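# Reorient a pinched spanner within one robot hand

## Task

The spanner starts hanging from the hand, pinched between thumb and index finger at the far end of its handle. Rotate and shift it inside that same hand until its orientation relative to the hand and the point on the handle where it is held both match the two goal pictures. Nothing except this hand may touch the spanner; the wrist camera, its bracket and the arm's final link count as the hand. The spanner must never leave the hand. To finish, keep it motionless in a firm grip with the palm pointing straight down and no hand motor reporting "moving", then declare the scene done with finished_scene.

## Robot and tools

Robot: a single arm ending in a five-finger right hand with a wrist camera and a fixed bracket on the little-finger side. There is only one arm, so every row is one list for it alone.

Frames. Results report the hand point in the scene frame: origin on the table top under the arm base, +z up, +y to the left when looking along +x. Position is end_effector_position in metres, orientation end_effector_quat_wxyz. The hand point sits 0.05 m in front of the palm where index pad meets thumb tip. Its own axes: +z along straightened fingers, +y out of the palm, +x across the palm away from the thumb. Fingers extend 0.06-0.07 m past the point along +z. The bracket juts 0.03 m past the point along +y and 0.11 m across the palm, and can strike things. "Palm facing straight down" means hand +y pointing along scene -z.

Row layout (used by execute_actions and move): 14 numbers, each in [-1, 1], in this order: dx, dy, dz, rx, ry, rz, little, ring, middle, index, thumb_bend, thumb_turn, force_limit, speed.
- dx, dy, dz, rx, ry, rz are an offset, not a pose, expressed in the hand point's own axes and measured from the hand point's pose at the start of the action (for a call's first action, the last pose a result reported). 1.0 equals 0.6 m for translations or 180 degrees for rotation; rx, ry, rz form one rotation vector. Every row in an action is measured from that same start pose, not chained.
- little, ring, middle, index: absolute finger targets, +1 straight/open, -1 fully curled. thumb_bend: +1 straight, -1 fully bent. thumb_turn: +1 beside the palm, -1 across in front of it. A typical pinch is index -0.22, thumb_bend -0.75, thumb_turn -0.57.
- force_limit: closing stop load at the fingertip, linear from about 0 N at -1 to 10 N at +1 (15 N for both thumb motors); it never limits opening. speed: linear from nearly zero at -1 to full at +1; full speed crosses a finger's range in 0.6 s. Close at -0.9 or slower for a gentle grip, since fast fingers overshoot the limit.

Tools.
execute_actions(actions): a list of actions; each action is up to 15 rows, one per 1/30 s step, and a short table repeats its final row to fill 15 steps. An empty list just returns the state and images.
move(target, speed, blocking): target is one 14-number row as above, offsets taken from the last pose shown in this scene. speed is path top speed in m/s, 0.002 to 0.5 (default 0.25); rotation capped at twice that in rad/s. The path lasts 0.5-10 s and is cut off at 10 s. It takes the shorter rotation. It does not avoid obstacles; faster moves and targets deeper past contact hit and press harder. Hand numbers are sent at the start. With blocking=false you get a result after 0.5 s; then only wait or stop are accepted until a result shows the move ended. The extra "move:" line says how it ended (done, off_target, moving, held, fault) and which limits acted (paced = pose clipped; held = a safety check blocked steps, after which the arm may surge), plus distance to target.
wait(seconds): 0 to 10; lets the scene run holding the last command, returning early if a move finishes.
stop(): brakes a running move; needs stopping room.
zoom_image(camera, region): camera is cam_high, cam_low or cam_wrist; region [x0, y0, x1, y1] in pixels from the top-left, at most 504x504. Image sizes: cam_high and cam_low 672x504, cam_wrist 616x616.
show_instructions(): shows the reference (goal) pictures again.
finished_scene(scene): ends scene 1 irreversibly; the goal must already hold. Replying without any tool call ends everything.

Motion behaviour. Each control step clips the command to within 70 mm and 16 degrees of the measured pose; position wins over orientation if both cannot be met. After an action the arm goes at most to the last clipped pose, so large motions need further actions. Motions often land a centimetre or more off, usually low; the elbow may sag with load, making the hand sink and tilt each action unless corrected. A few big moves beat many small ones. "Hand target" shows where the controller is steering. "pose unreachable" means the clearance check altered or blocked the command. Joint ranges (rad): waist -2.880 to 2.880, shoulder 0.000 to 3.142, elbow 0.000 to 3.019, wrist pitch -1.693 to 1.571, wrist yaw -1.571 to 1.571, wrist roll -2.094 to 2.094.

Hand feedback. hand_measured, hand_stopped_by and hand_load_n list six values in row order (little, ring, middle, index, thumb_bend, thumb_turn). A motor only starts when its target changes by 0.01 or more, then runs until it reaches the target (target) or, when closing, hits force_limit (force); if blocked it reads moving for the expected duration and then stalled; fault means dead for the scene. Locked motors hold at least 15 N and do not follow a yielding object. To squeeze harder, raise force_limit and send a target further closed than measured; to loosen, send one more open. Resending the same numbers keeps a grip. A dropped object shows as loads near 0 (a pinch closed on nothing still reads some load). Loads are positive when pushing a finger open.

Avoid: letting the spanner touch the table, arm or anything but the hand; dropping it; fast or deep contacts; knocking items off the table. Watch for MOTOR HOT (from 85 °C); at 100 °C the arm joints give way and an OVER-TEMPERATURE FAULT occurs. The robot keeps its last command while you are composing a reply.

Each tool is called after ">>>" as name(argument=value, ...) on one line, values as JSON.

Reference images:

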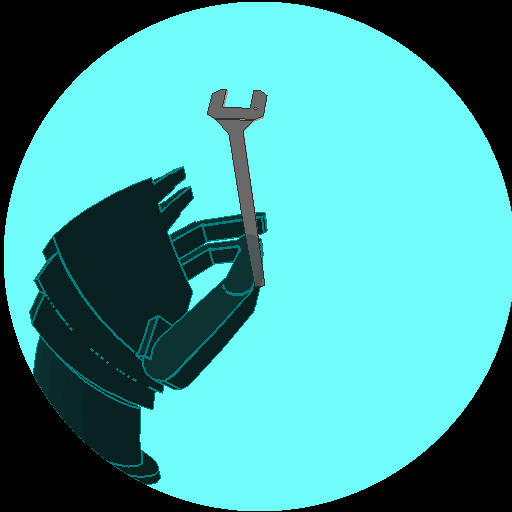

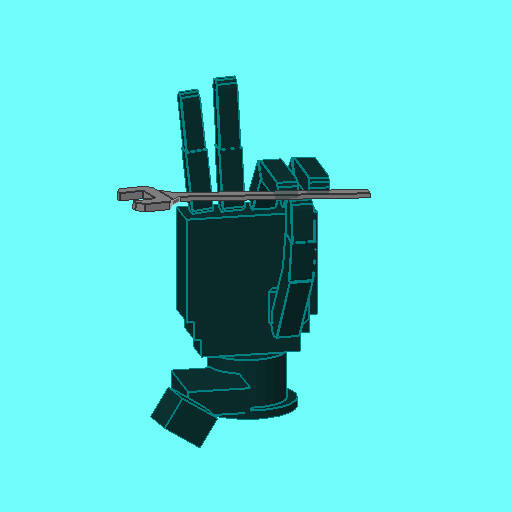

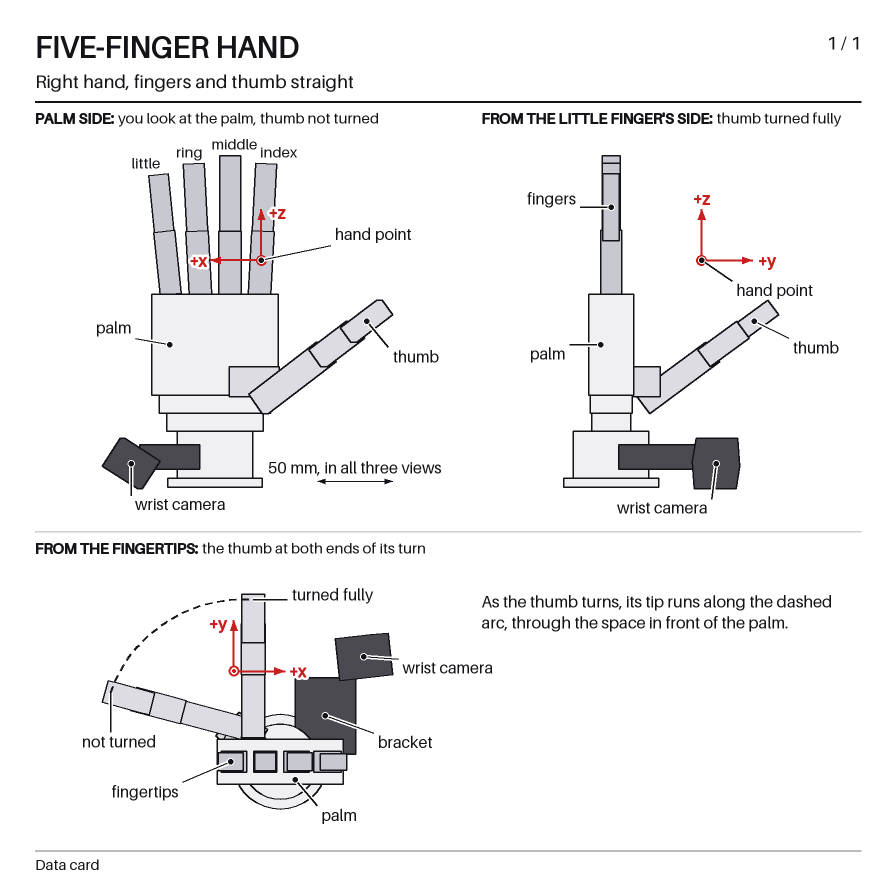

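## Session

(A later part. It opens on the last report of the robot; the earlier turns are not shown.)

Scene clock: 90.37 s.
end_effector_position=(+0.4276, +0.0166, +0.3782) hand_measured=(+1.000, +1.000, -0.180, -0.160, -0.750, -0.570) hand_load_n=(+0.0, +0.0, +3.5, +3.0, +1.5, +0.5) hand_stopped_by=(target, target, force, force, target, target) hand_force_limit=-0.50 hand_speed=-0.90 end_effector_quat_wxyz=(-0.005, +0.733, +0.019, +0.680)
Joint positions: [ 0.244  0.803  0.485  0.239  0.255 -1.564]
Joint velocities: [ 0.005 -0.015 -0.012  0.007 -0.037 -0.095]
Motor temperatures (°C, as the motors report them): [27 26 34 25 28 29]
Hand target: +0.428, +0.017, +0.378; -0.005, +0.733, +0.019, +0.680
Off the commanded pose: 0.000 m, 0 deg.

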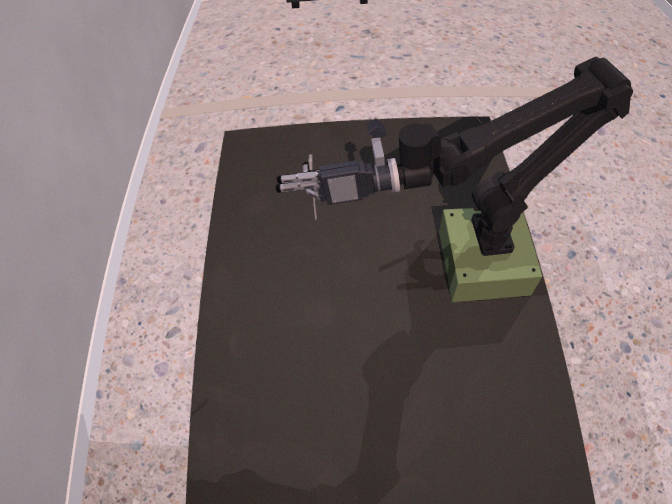

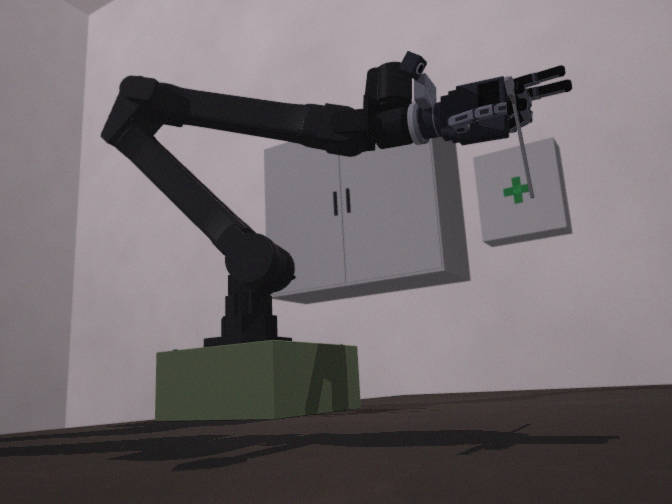

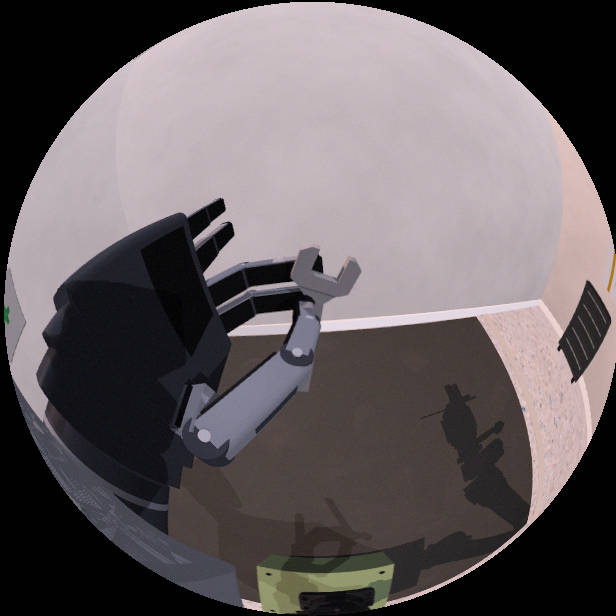

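>>> execute_actions(actions=[[[0,0,0,0,0,0,1,1,-0.18,-0.3,-0.75,-0.57,0.4,-0.85]]])

>>> move(target=[0,0,0,0,0,0.5,1,1,-0.18,-0.3,-0.75,-0.57,0.4,-0.85], speed=0.3)

>>> move(target=[0,-0.03,0,0,0,0.5,1,1,-0.18,-0.3,-0.75,-0.57,0.4,-0.85], speed=0.3)

Scene clock: 95.70 s.
end_effector_position=(+0.4276, +0.0166, +0.3782) hand_measured=(+1.000, +1.000, -0.178, -0.190, -0.748, -0.570) hand_load_n=(+0.0, +0.0, +6.0, +8.0, +2.0, -1.0) hand_stopped_by=(target, target, target, force, target, target) hand_force_limit=0.40 hand_speed=-0.85 end_effector_quat_wxyz=(-0.005, +0.733, +0.019, +0.680)
Joint positions: [ 0.244  0.803  0.485  0.239  0.255 -1.564]
Joint velocities: [ 0.005  0.005 -0.022 -0.002  0.037 -0.022]
Motor temperatures (°C, as the motors report them): [27 26 34 25 28 29]
Hand target: +0.428, +0.017, +0.378; -0.005, +0.733, +0.019, +0.680
Off the commanded pose: 0.000 m, 0 deg.

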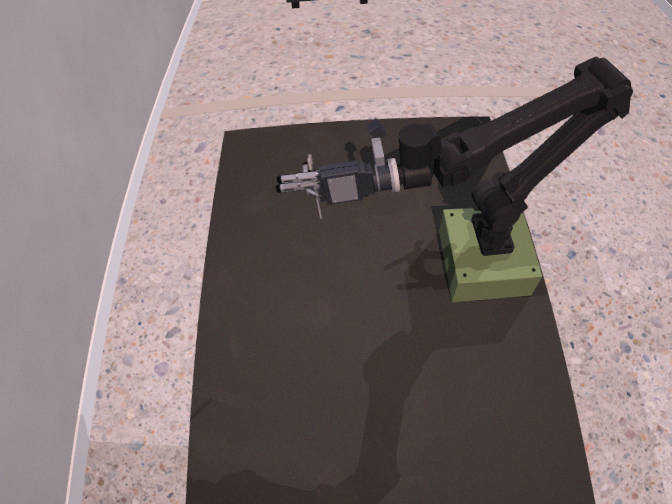

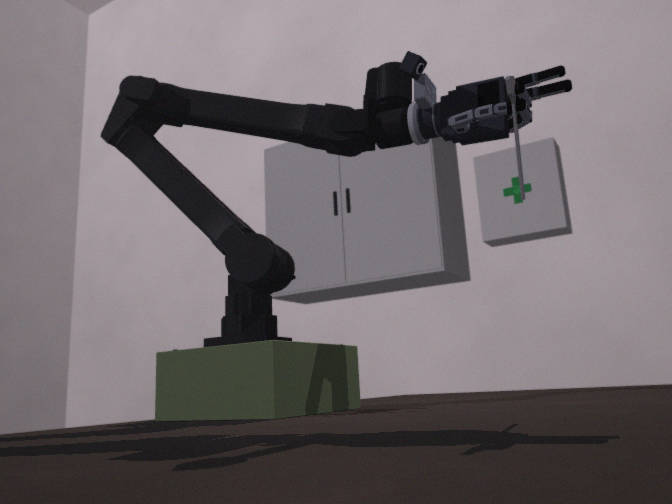

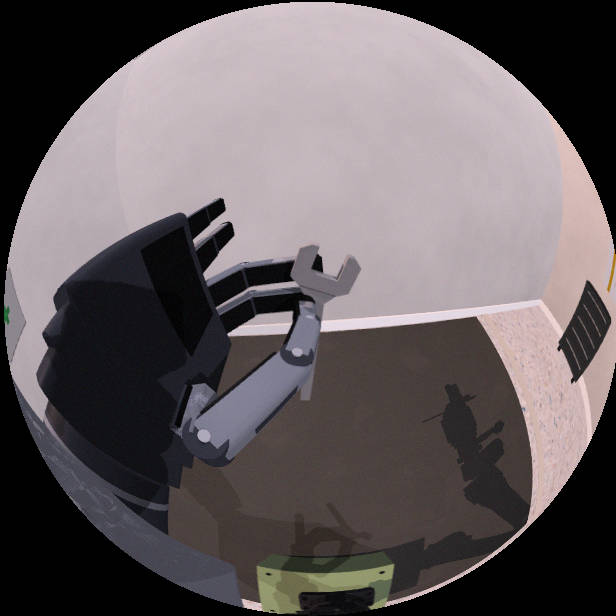

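Scene clock: 98.93 s.
end_effector_position=(+0.4174, +0.0184, +0.3432) hand_measured=(+1.000, +1.000, -0.178, -0.190, -0.748, -0.570) hand_load_n=(+0.0, +0.0, +6.0, +7.5, +2.0, -1.0) hand_stopped_by=(target, target, target, force, target, target) hand_force_limit=0.40 hand_speed=-0.85 end_effector_quat_wxyz=(-0.466, +0.551, -0.514, +0.463)
Joint positions: [-0.125  0.756  0.498  0.119 -0.118 -0.042]
Joint velocities: [-0.015 -0.015 -0.007  0.012  0.022  0.022]
Motor temperatures (°C, as the motors report them): [27 26 35 25 28 29]
Hand target: +0.427, +0.017, +0.377; -0.484, +0.532, -0.505, +0.477
Off the commanded pose: 0.036 m, 4 deg.
move: off_target

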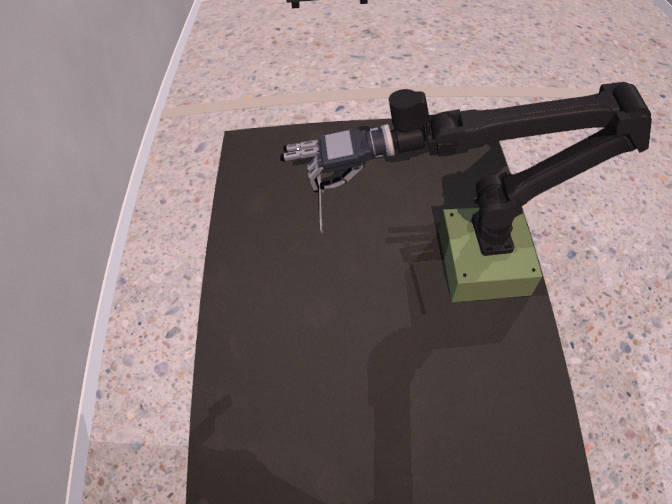

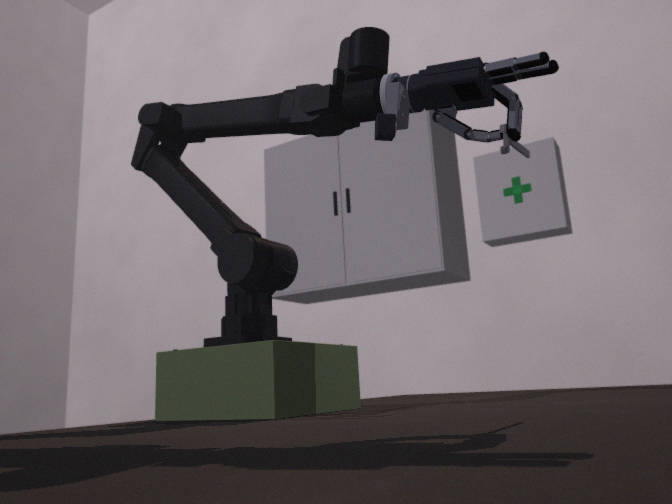

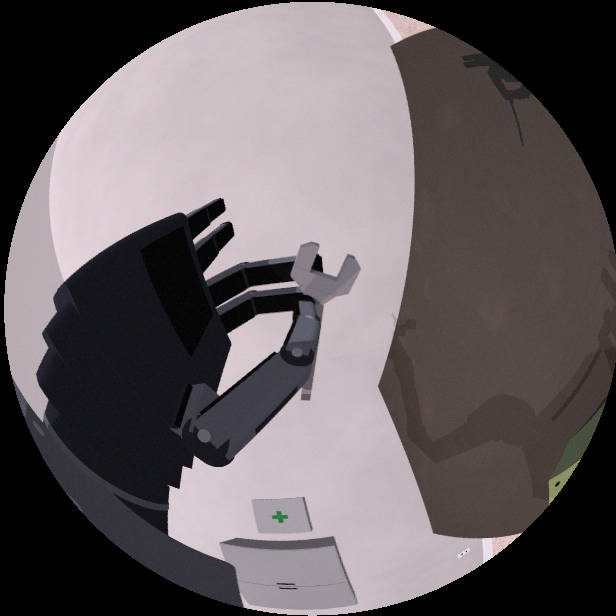

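Scene clock: 102.17 s.
end_effector_position=(+0.4200, +0.0174, +0.3625) hand_measured=(+1.000, +1.000, -0.178, -0.190, -0.748, -0.570) hand_load_n=(+0.0, +0.0, +6.5, +7.5, +2.0, -1.5) hand_stopped_by=(target, target, target, force, target, target) hand_force_limit=0.40 hand_speed=-0.85 end_effector_quat_wxyz=(+0.655, -0.031, +0.755, -0.006)
Joint positions: [-0.269  0.856  0.348  0.361 -0.255  1.489]
Joint velocities: [-0.015 -0.024 -0.002  0.007 -0.051  0.037]
Motor temperatures (°C, as the motors report them): [27 26 35 25 28 29]
Hand target: +0.420, +0.020, +0.361; +0.656, -0.026, +0.754, +0.003
Off the commanded pose: 0.002 m, 1 deg.
move: done

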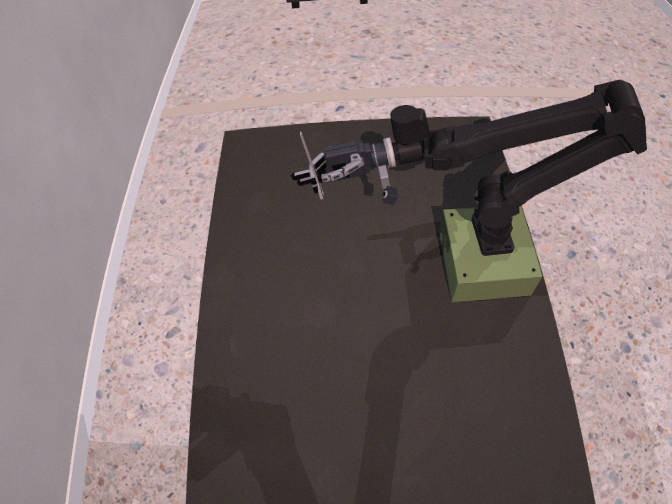

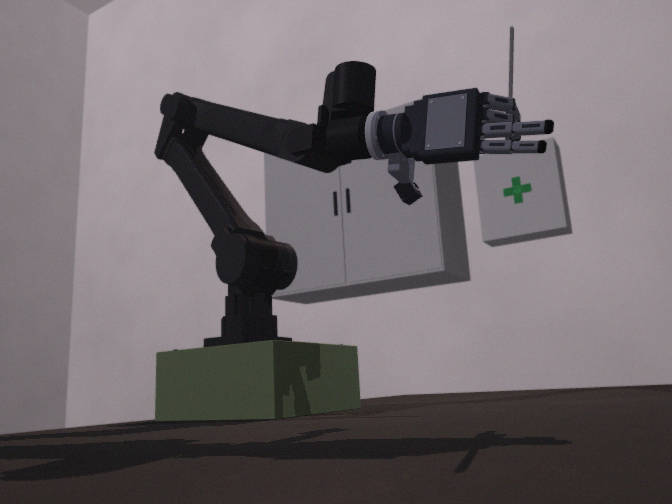

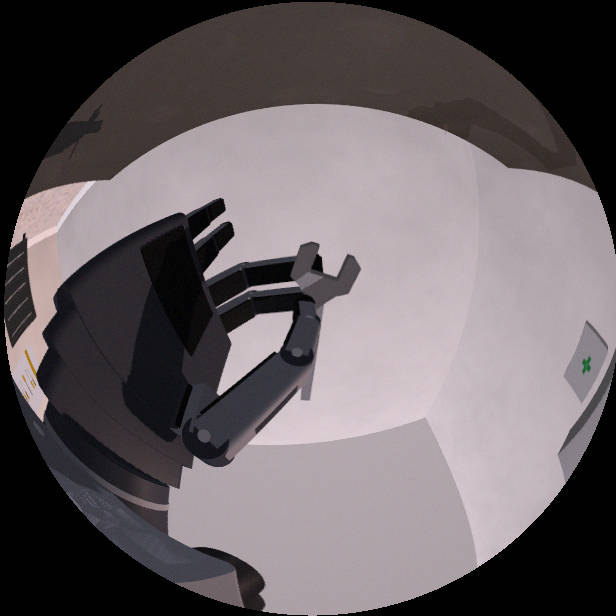

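>>> execute_actions(actions=[[[0,0,0,0,0,0,1,1,-0.168,-0.18,-0.75,-0.57,0.4,-0.95]],[[0,0,0,0,0,0,1,1,-0.158,-0.17,-0.75,-0.57,0.4,-0.95]]])

Scene clock: 110.73 s.
end_effector_position=(+0.4201, +0.0173, +0.3627) hand_measured=(+1.000, +1.000, -0.158, -0.170, -0.748, -0.570) hand_load_n=(+0.0, +0.0, +1.5, +2.0, +1.5, -1.0) hand_stopped_by=(target, target, target, target, target, target) hand_force_limit=0.40 hand_speed=-0.95 end_effector_quat_wxyz=(+0.655, -0.030, +0.755, -0.005)
Joint positions: [-0.269  0.856  0.348  0.361 -0.255  1.492]
Joint velocities: [-0.005  0.015  0.002  0.007  0.007  0.022]
Motor temperatures (°C, as the motors report them): [27 26 34 25 28 29]
Hand target: +0.420, +0.017, +0.363; +0.655, -0.030, +0.755, -0.005
Off the commanded pose: 0.000 m, 0 deg.

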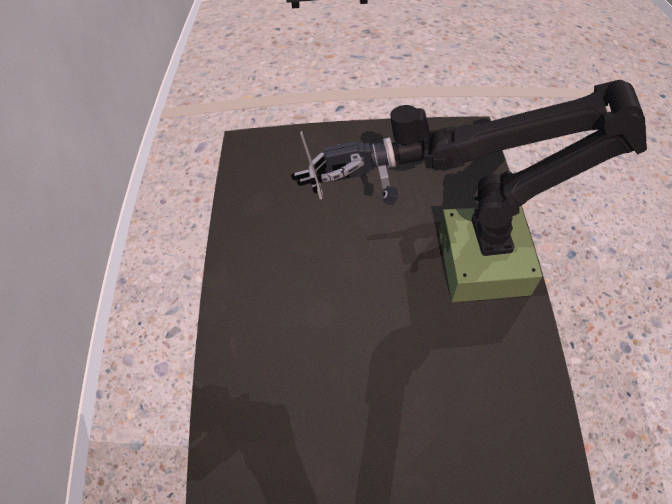

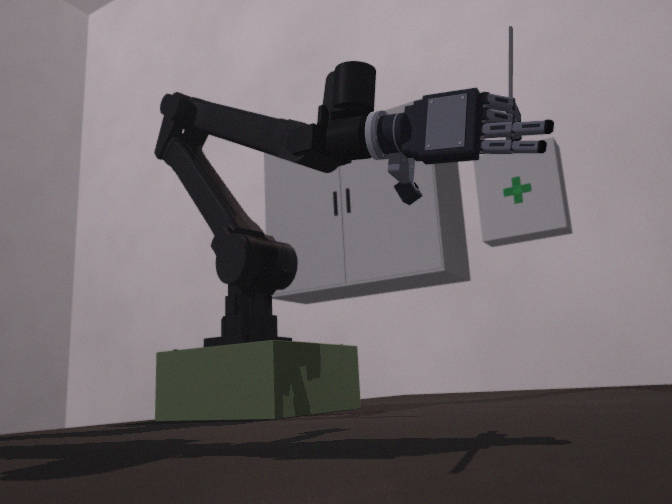

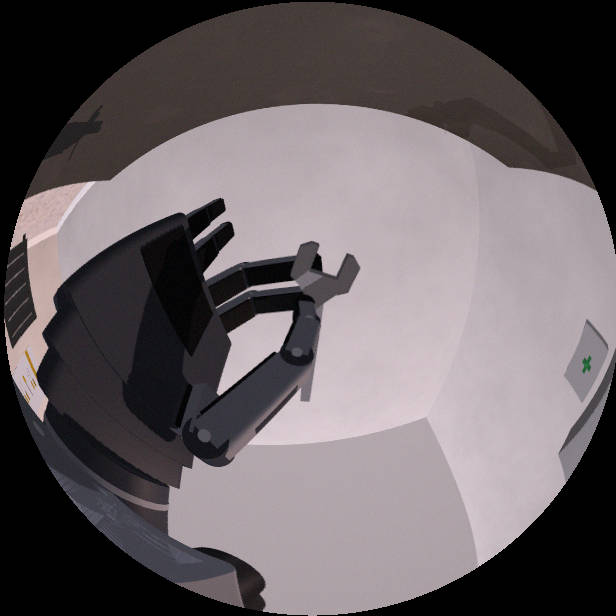

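>>> execute_actions(actions=[[[0,0,0,0,0,0,1,1,-0.158,-0.15,-0.75,-0.57,-0.4,-0.95],[0,0,0,0,0,0,1,1,-0.158,-0.15,-0.75,-0.57,-0.4,-0.95],[0,0,0,0,0,0,1,1,-0.158,-0.15,-0.75,-0.57,-0.4,-0.95],[0,0,0,0,0,0,1,1,-0.158,-0.15,-0.75,-0.57,-0.4,-0.95],[0,0,0,0,0,0,1,1,-0.158,-0.15,-0.75,-0.57,-0.4,-0.95],[0,0,0,0,0,0,1,1,-0.158,-0.2,-0.75,-0.57,-0.4,-0.9]]])

Scene clock: 116.20 s.
end_effector_position=(+0.4201, +0.0173, +0.3627) hand_measured=(+1.000, +1.000, -0.158, -0.176, -0.748, -0.570) hand_load_n=(+0.0, +0.0, +1.5, +3.5, +1.5, -1.5) hand_stopped_by=(target, target, target, force, target, target) hand_force_limit=-0.40 hand_speed=-0.90 end_effector_quat_wxyz=(+0.655, -0.030, +0.755, -0.005)
Joint positions: [-0.269  0.856  0.348  0.361 -0.255  1.492]
Joint velocities: [-0.005 -0.005 -0.022  0.002 -0.022  0.007]
Motor temperatures (°C, as the motors report them): [27 26 34 25 28 29]
Hand target: +0.420, +0.017, +0.363; +0.655, -0.030, +0.755, -0.005
Off the commanded pose: 0.000 m, 0 deg.

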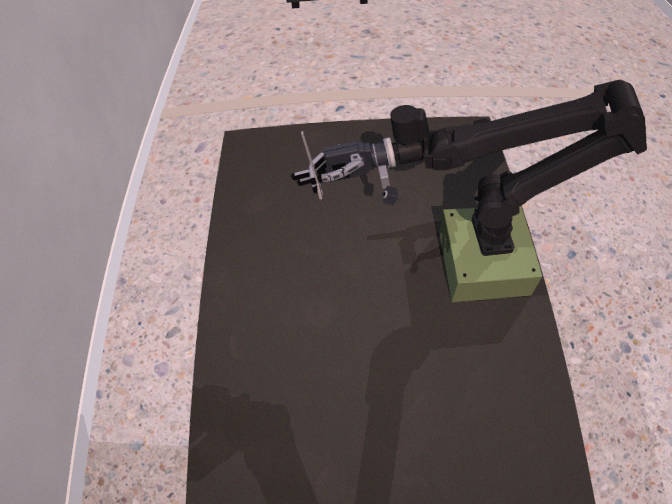

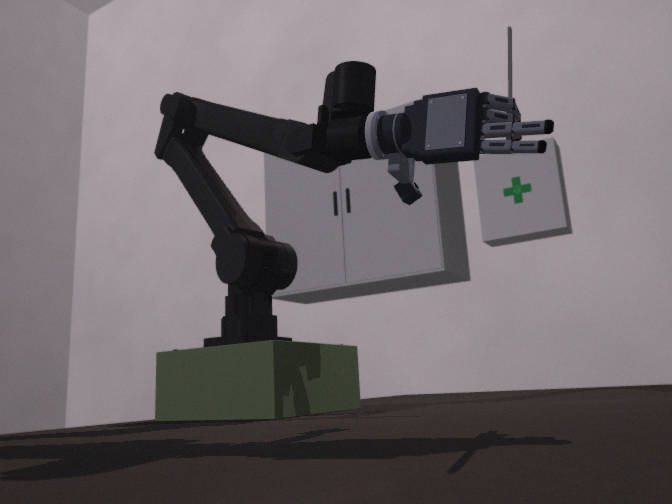

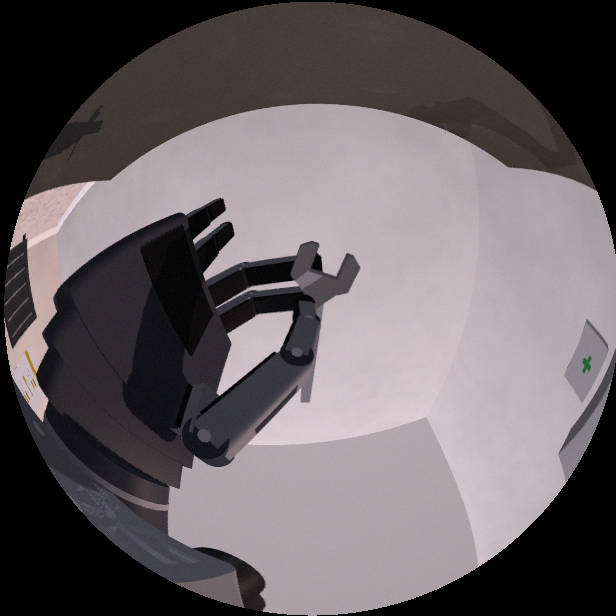

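>>> execute_actions(actions=[[[0,0,0,0,0,0,1,1,-0.148,-0.14,-0.75,-0.57,0,-0.5],[0,0,0,0,0,0,1,1,-0.148,-0.14,-0.75,-0.57,0,-0.5],[0,0,0,0,0,0,1,1,-0.165,-0.18,-0.75,-0.57,0,-0.5]]])

Scene clock: 121.17 s.
end_effector_position=(+0.4201, +0.0173, +0.3627) hand_measured=(+1.000, +1.000, -0.162, -0.178, -0.748, -0.570) hand_load_n=(+0.0, +0.0, +2.5, +4.0, +1.5, -1.5) hand_stopped_by=(target, target, target, target, target, target) hand_force_limit=0.00 hand_speed=-0.50 end_effector_quat_wxyz=(+0.655, -0.030, +0.755, -0.005)
Joint positions: [-0.269  0.856  0.348  0.361 -0.255  1.492]
Joint velocities: [-0.015  0.005 -0.012 -0.012  0.007 -0.051]
Motor temperatures (°C, as the motors report them): [27 26 34 25 28 29]
Hand target: +0.420, +0.017, +0.363; +0.655, -0.030, +0.755, -0.005
Off the commanded pose: 0.000 m, 0 deg.

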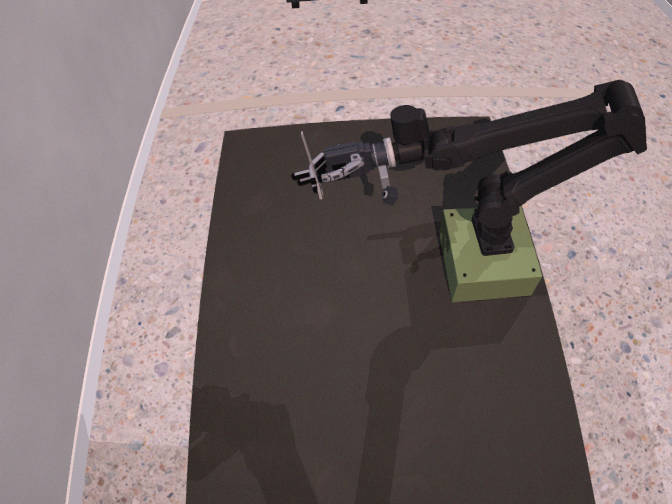

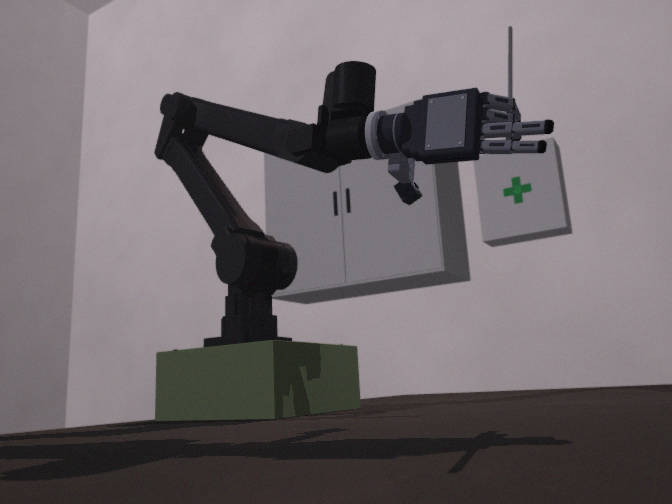

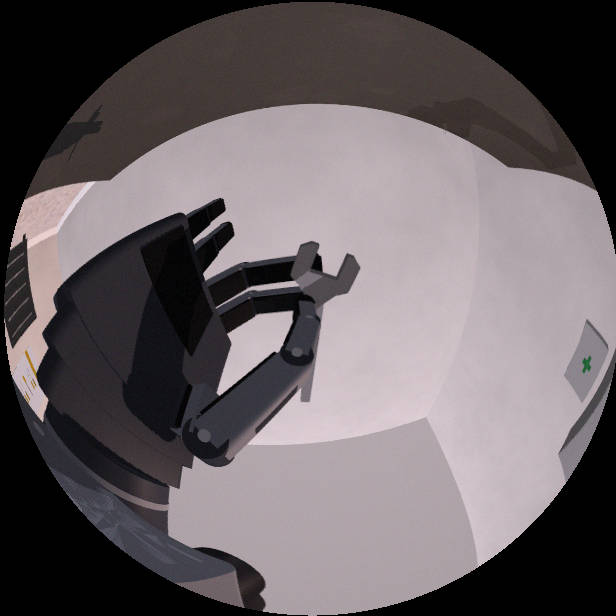

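Nothing; lengthen to 4 rows.

>>> execute_actions(actions=[[[0,0,0,0,0,0,1,1,-0.14,-0.14,-0.75,-0.57,0,-0.5],[0,0,0,0,0,0,1,1,-0.14,-0.14,-0.75,-0.57,0,-0.5],[0,0,0,0,0,0,1,1,-0.14,-0.14,-0.75,-0.57,0,-0.5],[0,0,0,0,0,0,1,1,-0.14,-0.14,-0.75,-0.57,0,-0.5],[0,0,0,0,0,0,1,1,-0.165,-0.18,-0.75,-0.57,0,-0.5]]])

Scene clock: 126.57 s.
end_effector_position=(+0.4200, +0.0173, +0.3624) hand_measured=(+1.000, +1.000, -0.164, -0.178, -0.750, -0.570) hand_load_n=(+0.0, +0.0, +1.0, +3.5, +0.5, -1.0) hand_stopped_by=(target, target, target, target, target, target) hand_force_limit=0.00 hand_speed=-0.50 end_effector_quat_wxyz=(+0.655, -0.030, +0.755, -0.005)
Joint positions: [-0.269  0.856  0.347  0.361 -0.255  1.492]
Joint velocities: [ 0.005 -0.005  0.017  0.007 -0.007 -0.037]
Motor temperatures (°C, as the motors report them): [27 26 34 25 28 29]
Hand target: +0.420, +0.017, +0.363; +0.655, -0.030, +0.755, -0.005
Off the commanded pose: 0.000 m, 0 deg.

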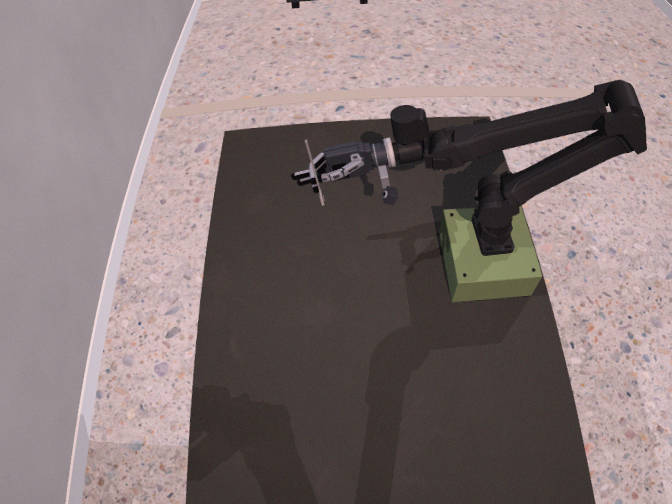

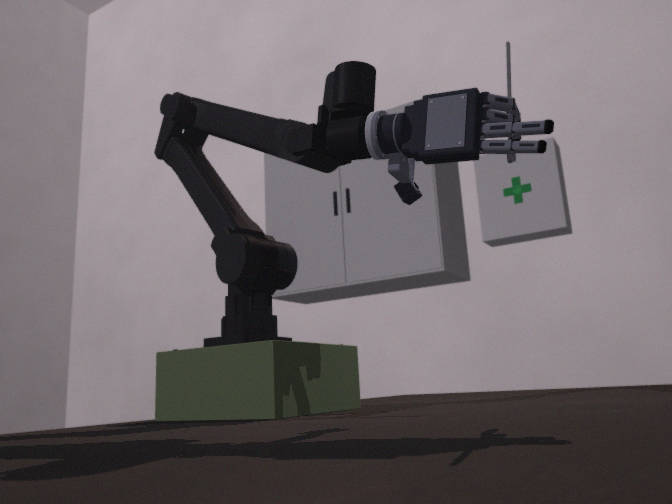

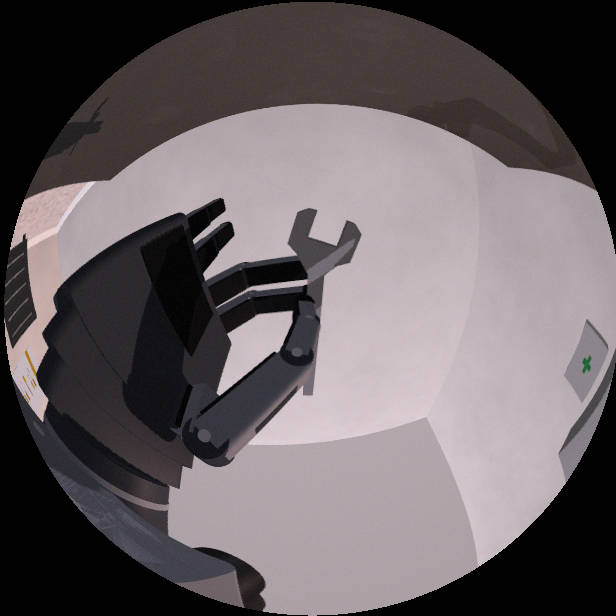

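>>> execute_actions(actions=[[[0,0,0,0,0,0,1,1,-0.14,-0.14,-0.75,-0.57,0,-0.5],[0,0,0,0,0,0,1,1,-0.14,-0.14,-0.75,-0.57,0,-0.5],[0,0,0,0,0,0,1,1,-0.14,-0.14,-0.75,-0.57,0,-0.5],[0,0,0,0,0,0,1,1,-0.14,-0.14,-0.75,-0.57,0,-0.5],[0,0,0,0,0,0,1,1,-0.165,-0.18,-0.75,-0.57,0,-0.5]]])

>>> execute_actions(actions=[[[0,0,0,0,0,0,1,1,-0.14,-0.14,-0.75,-0.57,0,-0.5],[0,0,0,0,0,0,1,1,-0.14,-0.14,-0.75,-0.57,0,-0.5],[0,0,0,0,0,0,1,1,-0.14,-0.14,-0.75,-0.57,0,-0.5],[0,0,0,0,0,0,1,1,-0.14,-0.14,-0.75,-0.57,0,-0.5],[0,0,0,0,0,0,1,1,-0.165,-0.18,-0.75,-0.57,0,-0.5]]])

Scene clock: 135.77 s.
end_effector_position=(+0.4199, +0.0173, +0.3622) hand_measured=(+1.000, +1.000, -0.164, -0.178, -0.750, -0.570) hand_load_n=(+0.0, +0.0, +1.0, +5.5, +0.0, -1.5) hand_stopped_by=(target, target, target, force, target, target) hand_force_limit=0.00 hand_speed=-0.50 end_effector_quat_wxyz=(+0.655, -0.030, +0.755, -0.005)
Joint positions: [-0.269  0.856  0.347  0.361 -0.255  1.492]
Joint velocities: [ 0.005 -0.015 -0.012 -0.002 -0.022  0.037]
Motor temperatures (°C, as the motors report them): [27 26 34 25 28 29]
Hand target: +0.420, +0.017, +0.362; +0.655, -0.030, +0.755, -0.005
Off the commanded pose: 0.000 m, 0 deg.

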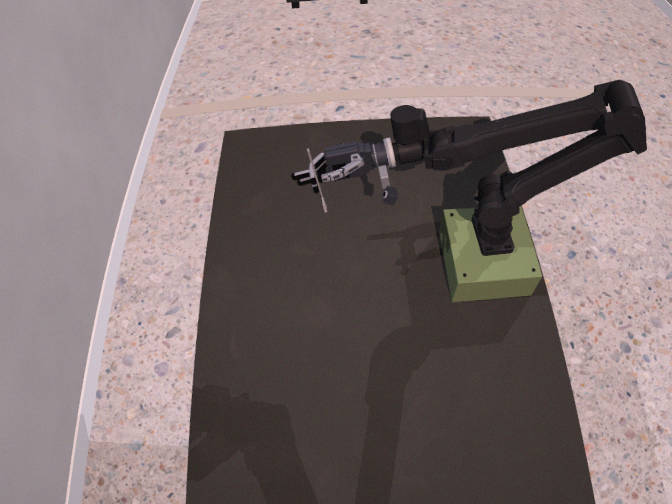

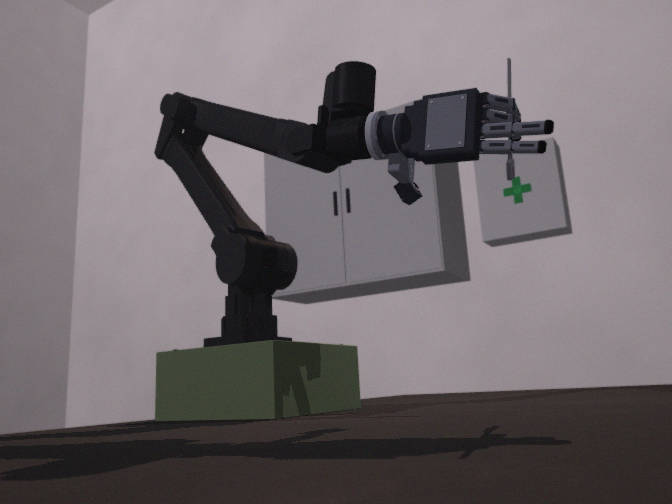

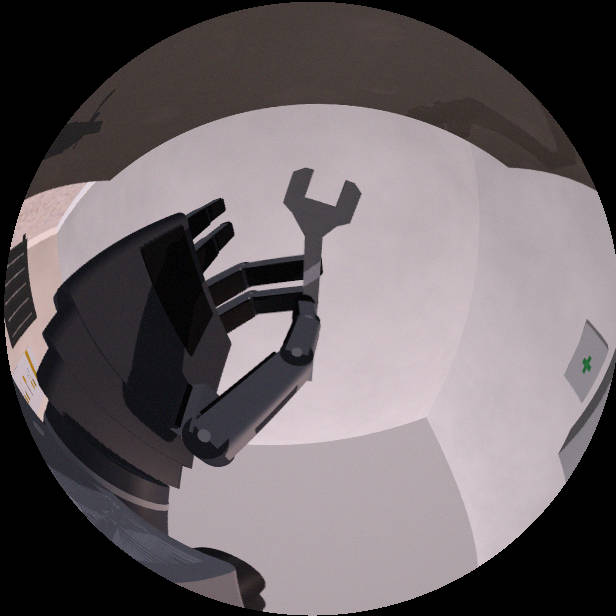

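Scene clock: 136.27 s.
end_effector_position=(+0.4199, +0.0173, +0.3622) hand_measured=(+1.000, +1.000, -0.164, -0.178, -0.750, -0.570) hand_load_n=(+0.0, +0.0, +1.0, +5.5, +0.5, -1.5) hand_stopped_by=(target, target, target, force, target, target) hand_force_limit=0.00 hand_speed=-0.50 end_effector_quat_wxyz=(+0.655, -0.030, +0.755, -0.005)
Joint positions: [-0.269  0.856  0.347  0.361 -0.255  1.491]
Joint velocities: [-0.005  0.024  0.007  0.007  0.007 -0.007]
Motor temperatures (°C, as the motors report them): [27 26 34 25 28 29]
Hand target: +0.420, +0.017, +0.362; +0.655, -0.030, +0.755, -0.005
Off the commanded pose: 0.000 m, 0 deg.

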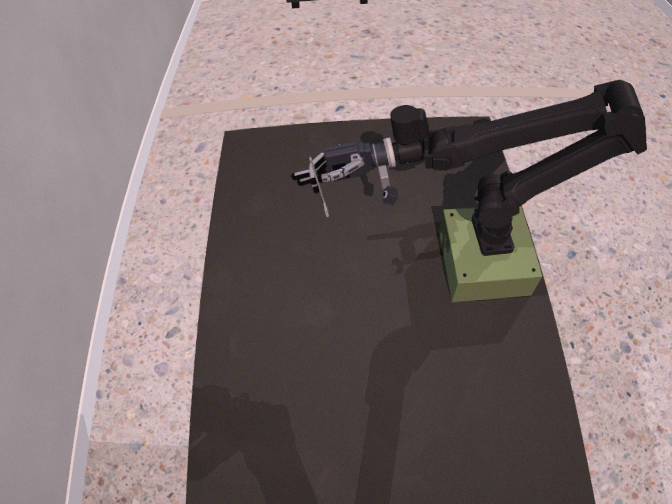

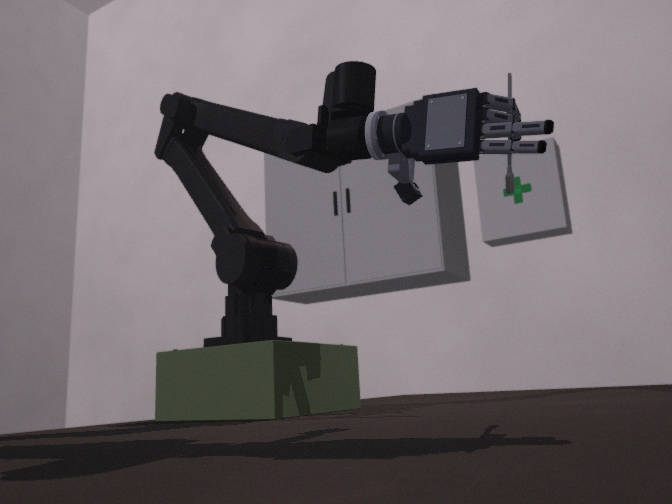

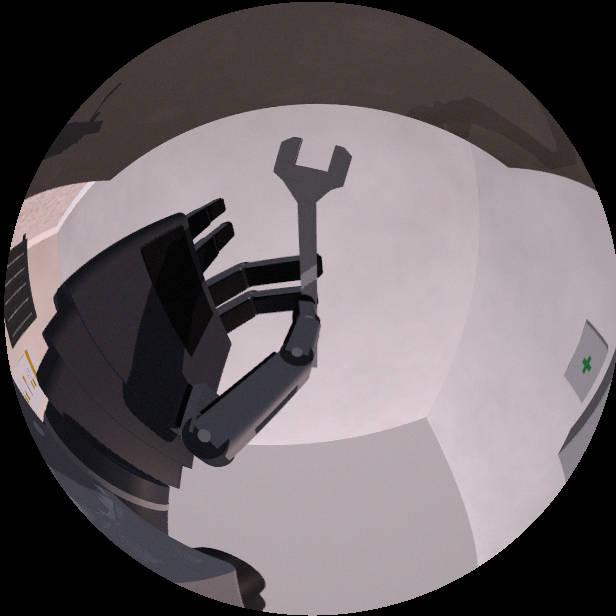

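>>> move(target=[0,0,0,0,0,0.06,1,1,-0.165,-0.18,-0.75,-0.57,0,-0.5])

>>> execute_actions(actions=[[[0,0,0,0,0,0,1,1,-0.14,-0.14,-0.75,-0.57,0,-0.5],[0,0,0,0,0,0,1,1,-0.14,-0.14,-0.75,-0.57,0,-0.5],[0,0,0,0,0,0,1,1,-0.14,-0.14,-0.75,-0.57,0,-0.5],[0,0,0,0,0,0,1,1,-0.14,-0.14,-0.75,-0.57,0,-0.5],[0,0,0,0,0,0,1,1,-0.165,-0.18,-0.75,-0.57,0,-0.5]]])

Scene clock: 148.80 s.
end_effector_position=(+0.4197, +0.0150, +0.3638) hand_measured=(+1.000, +1.000, -0.164, -0.178, -0.750, -0.570) hand_load_n=(+0.0, +0.0, +1.0, +5.5, +0.5, -1.5) hand_stopped_by=(target, target, target, force, target, target) hand_force_limit=0.00 hand_speed=-0.50 end_effector_quat_wxyz=(+0.651, +0.036, +0.757, +0.049)
Joint positions: [-0.253  0.86   0.328  0.379 -0.233  1.662]
Joint velocities: [-0.005 -0.024  0.002 -0.002 -0.007  0.007]
Motor temperatures (°C, as the motors report them): [27 26 34 25 28 29]
Hand target: +0.420, +0.017, +0.362; +0.652, +0.041, +0.755, +0.057
Off the commanded pose: 0.003 m, 1 deg.
move: done

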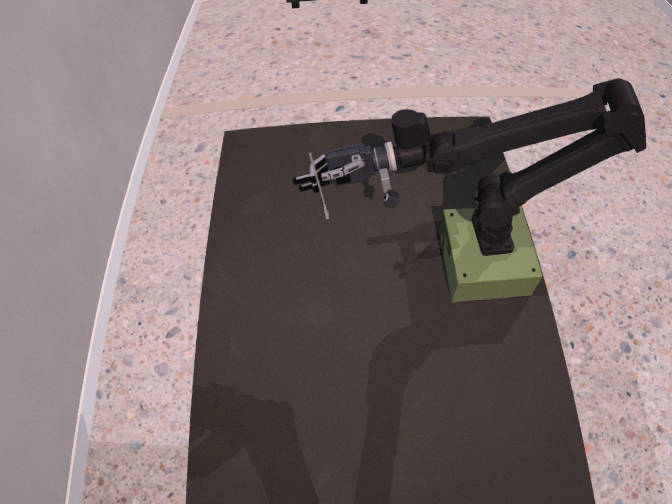

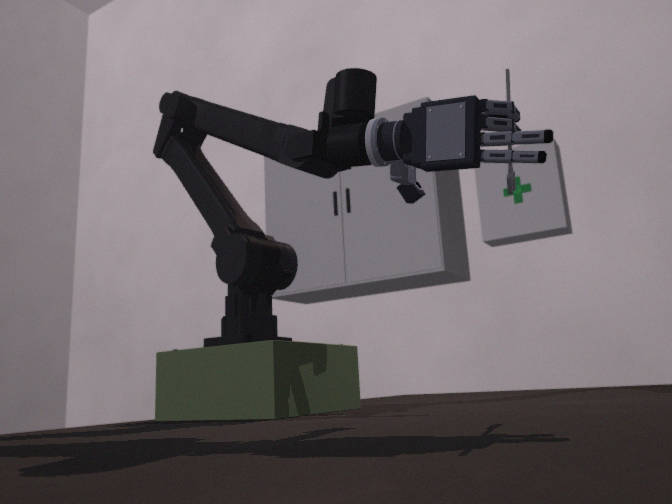

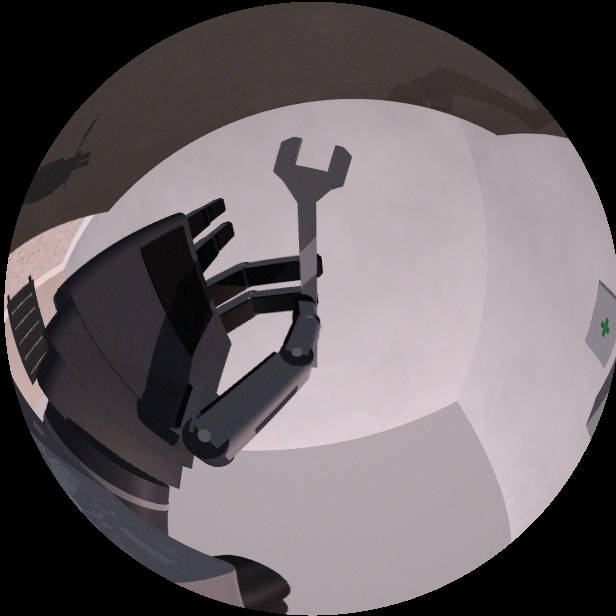

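Scene clock: 149.30 s.
end_effector_position=(+0.4197, +0.0150, +0.3639) hand_measured=(+1.000, +1.000, -0.164, -0.176, -0.750, -0.570) hand_load_n=(+0.0, +0.0, +1.0, +5.5, +1.0, -0.5) hand_stopped_by=(target, target, target, force, target, target) hand_force_limit=0.00 hand_speed=-0.50 end_effector_quat_wxyz=(+0.651, +0.036, +0.757, +0.049)
Joint positions: [-0.253  0.86   0.328  0.38  -0.233  1.663]
Joint velocities: [-0.005 -0.005 -0.007 -0.002  0.022 -0.037]
Motor temperatures (°C, as the motors report them): [27 26 34 25 28 29]
Hand target: +0.420, +0.015, +0.364; +0.651, +0.036, +0.757, +0.049
Off the commanded pose: 0.000 m, 0 deg.

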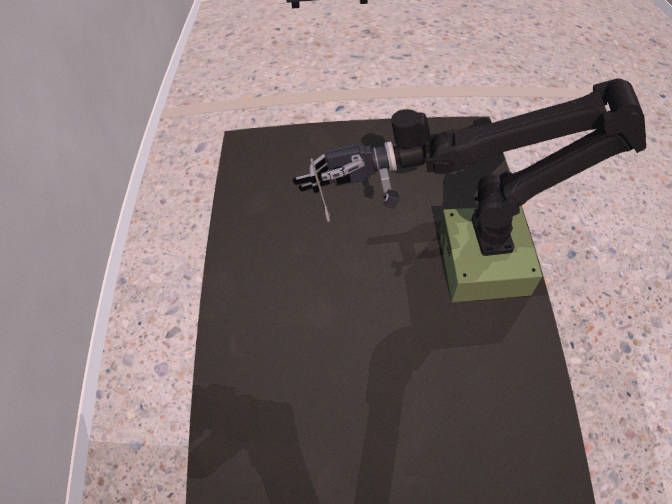

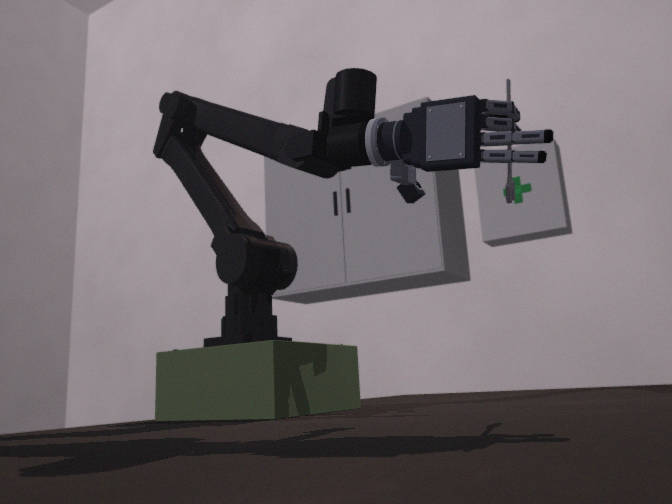

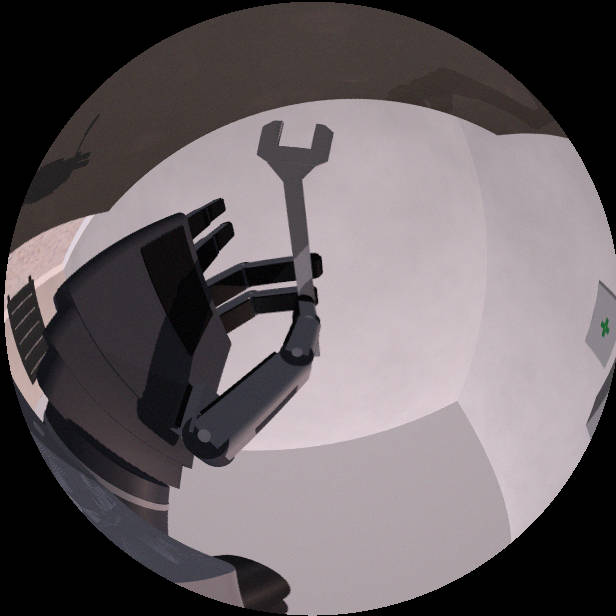

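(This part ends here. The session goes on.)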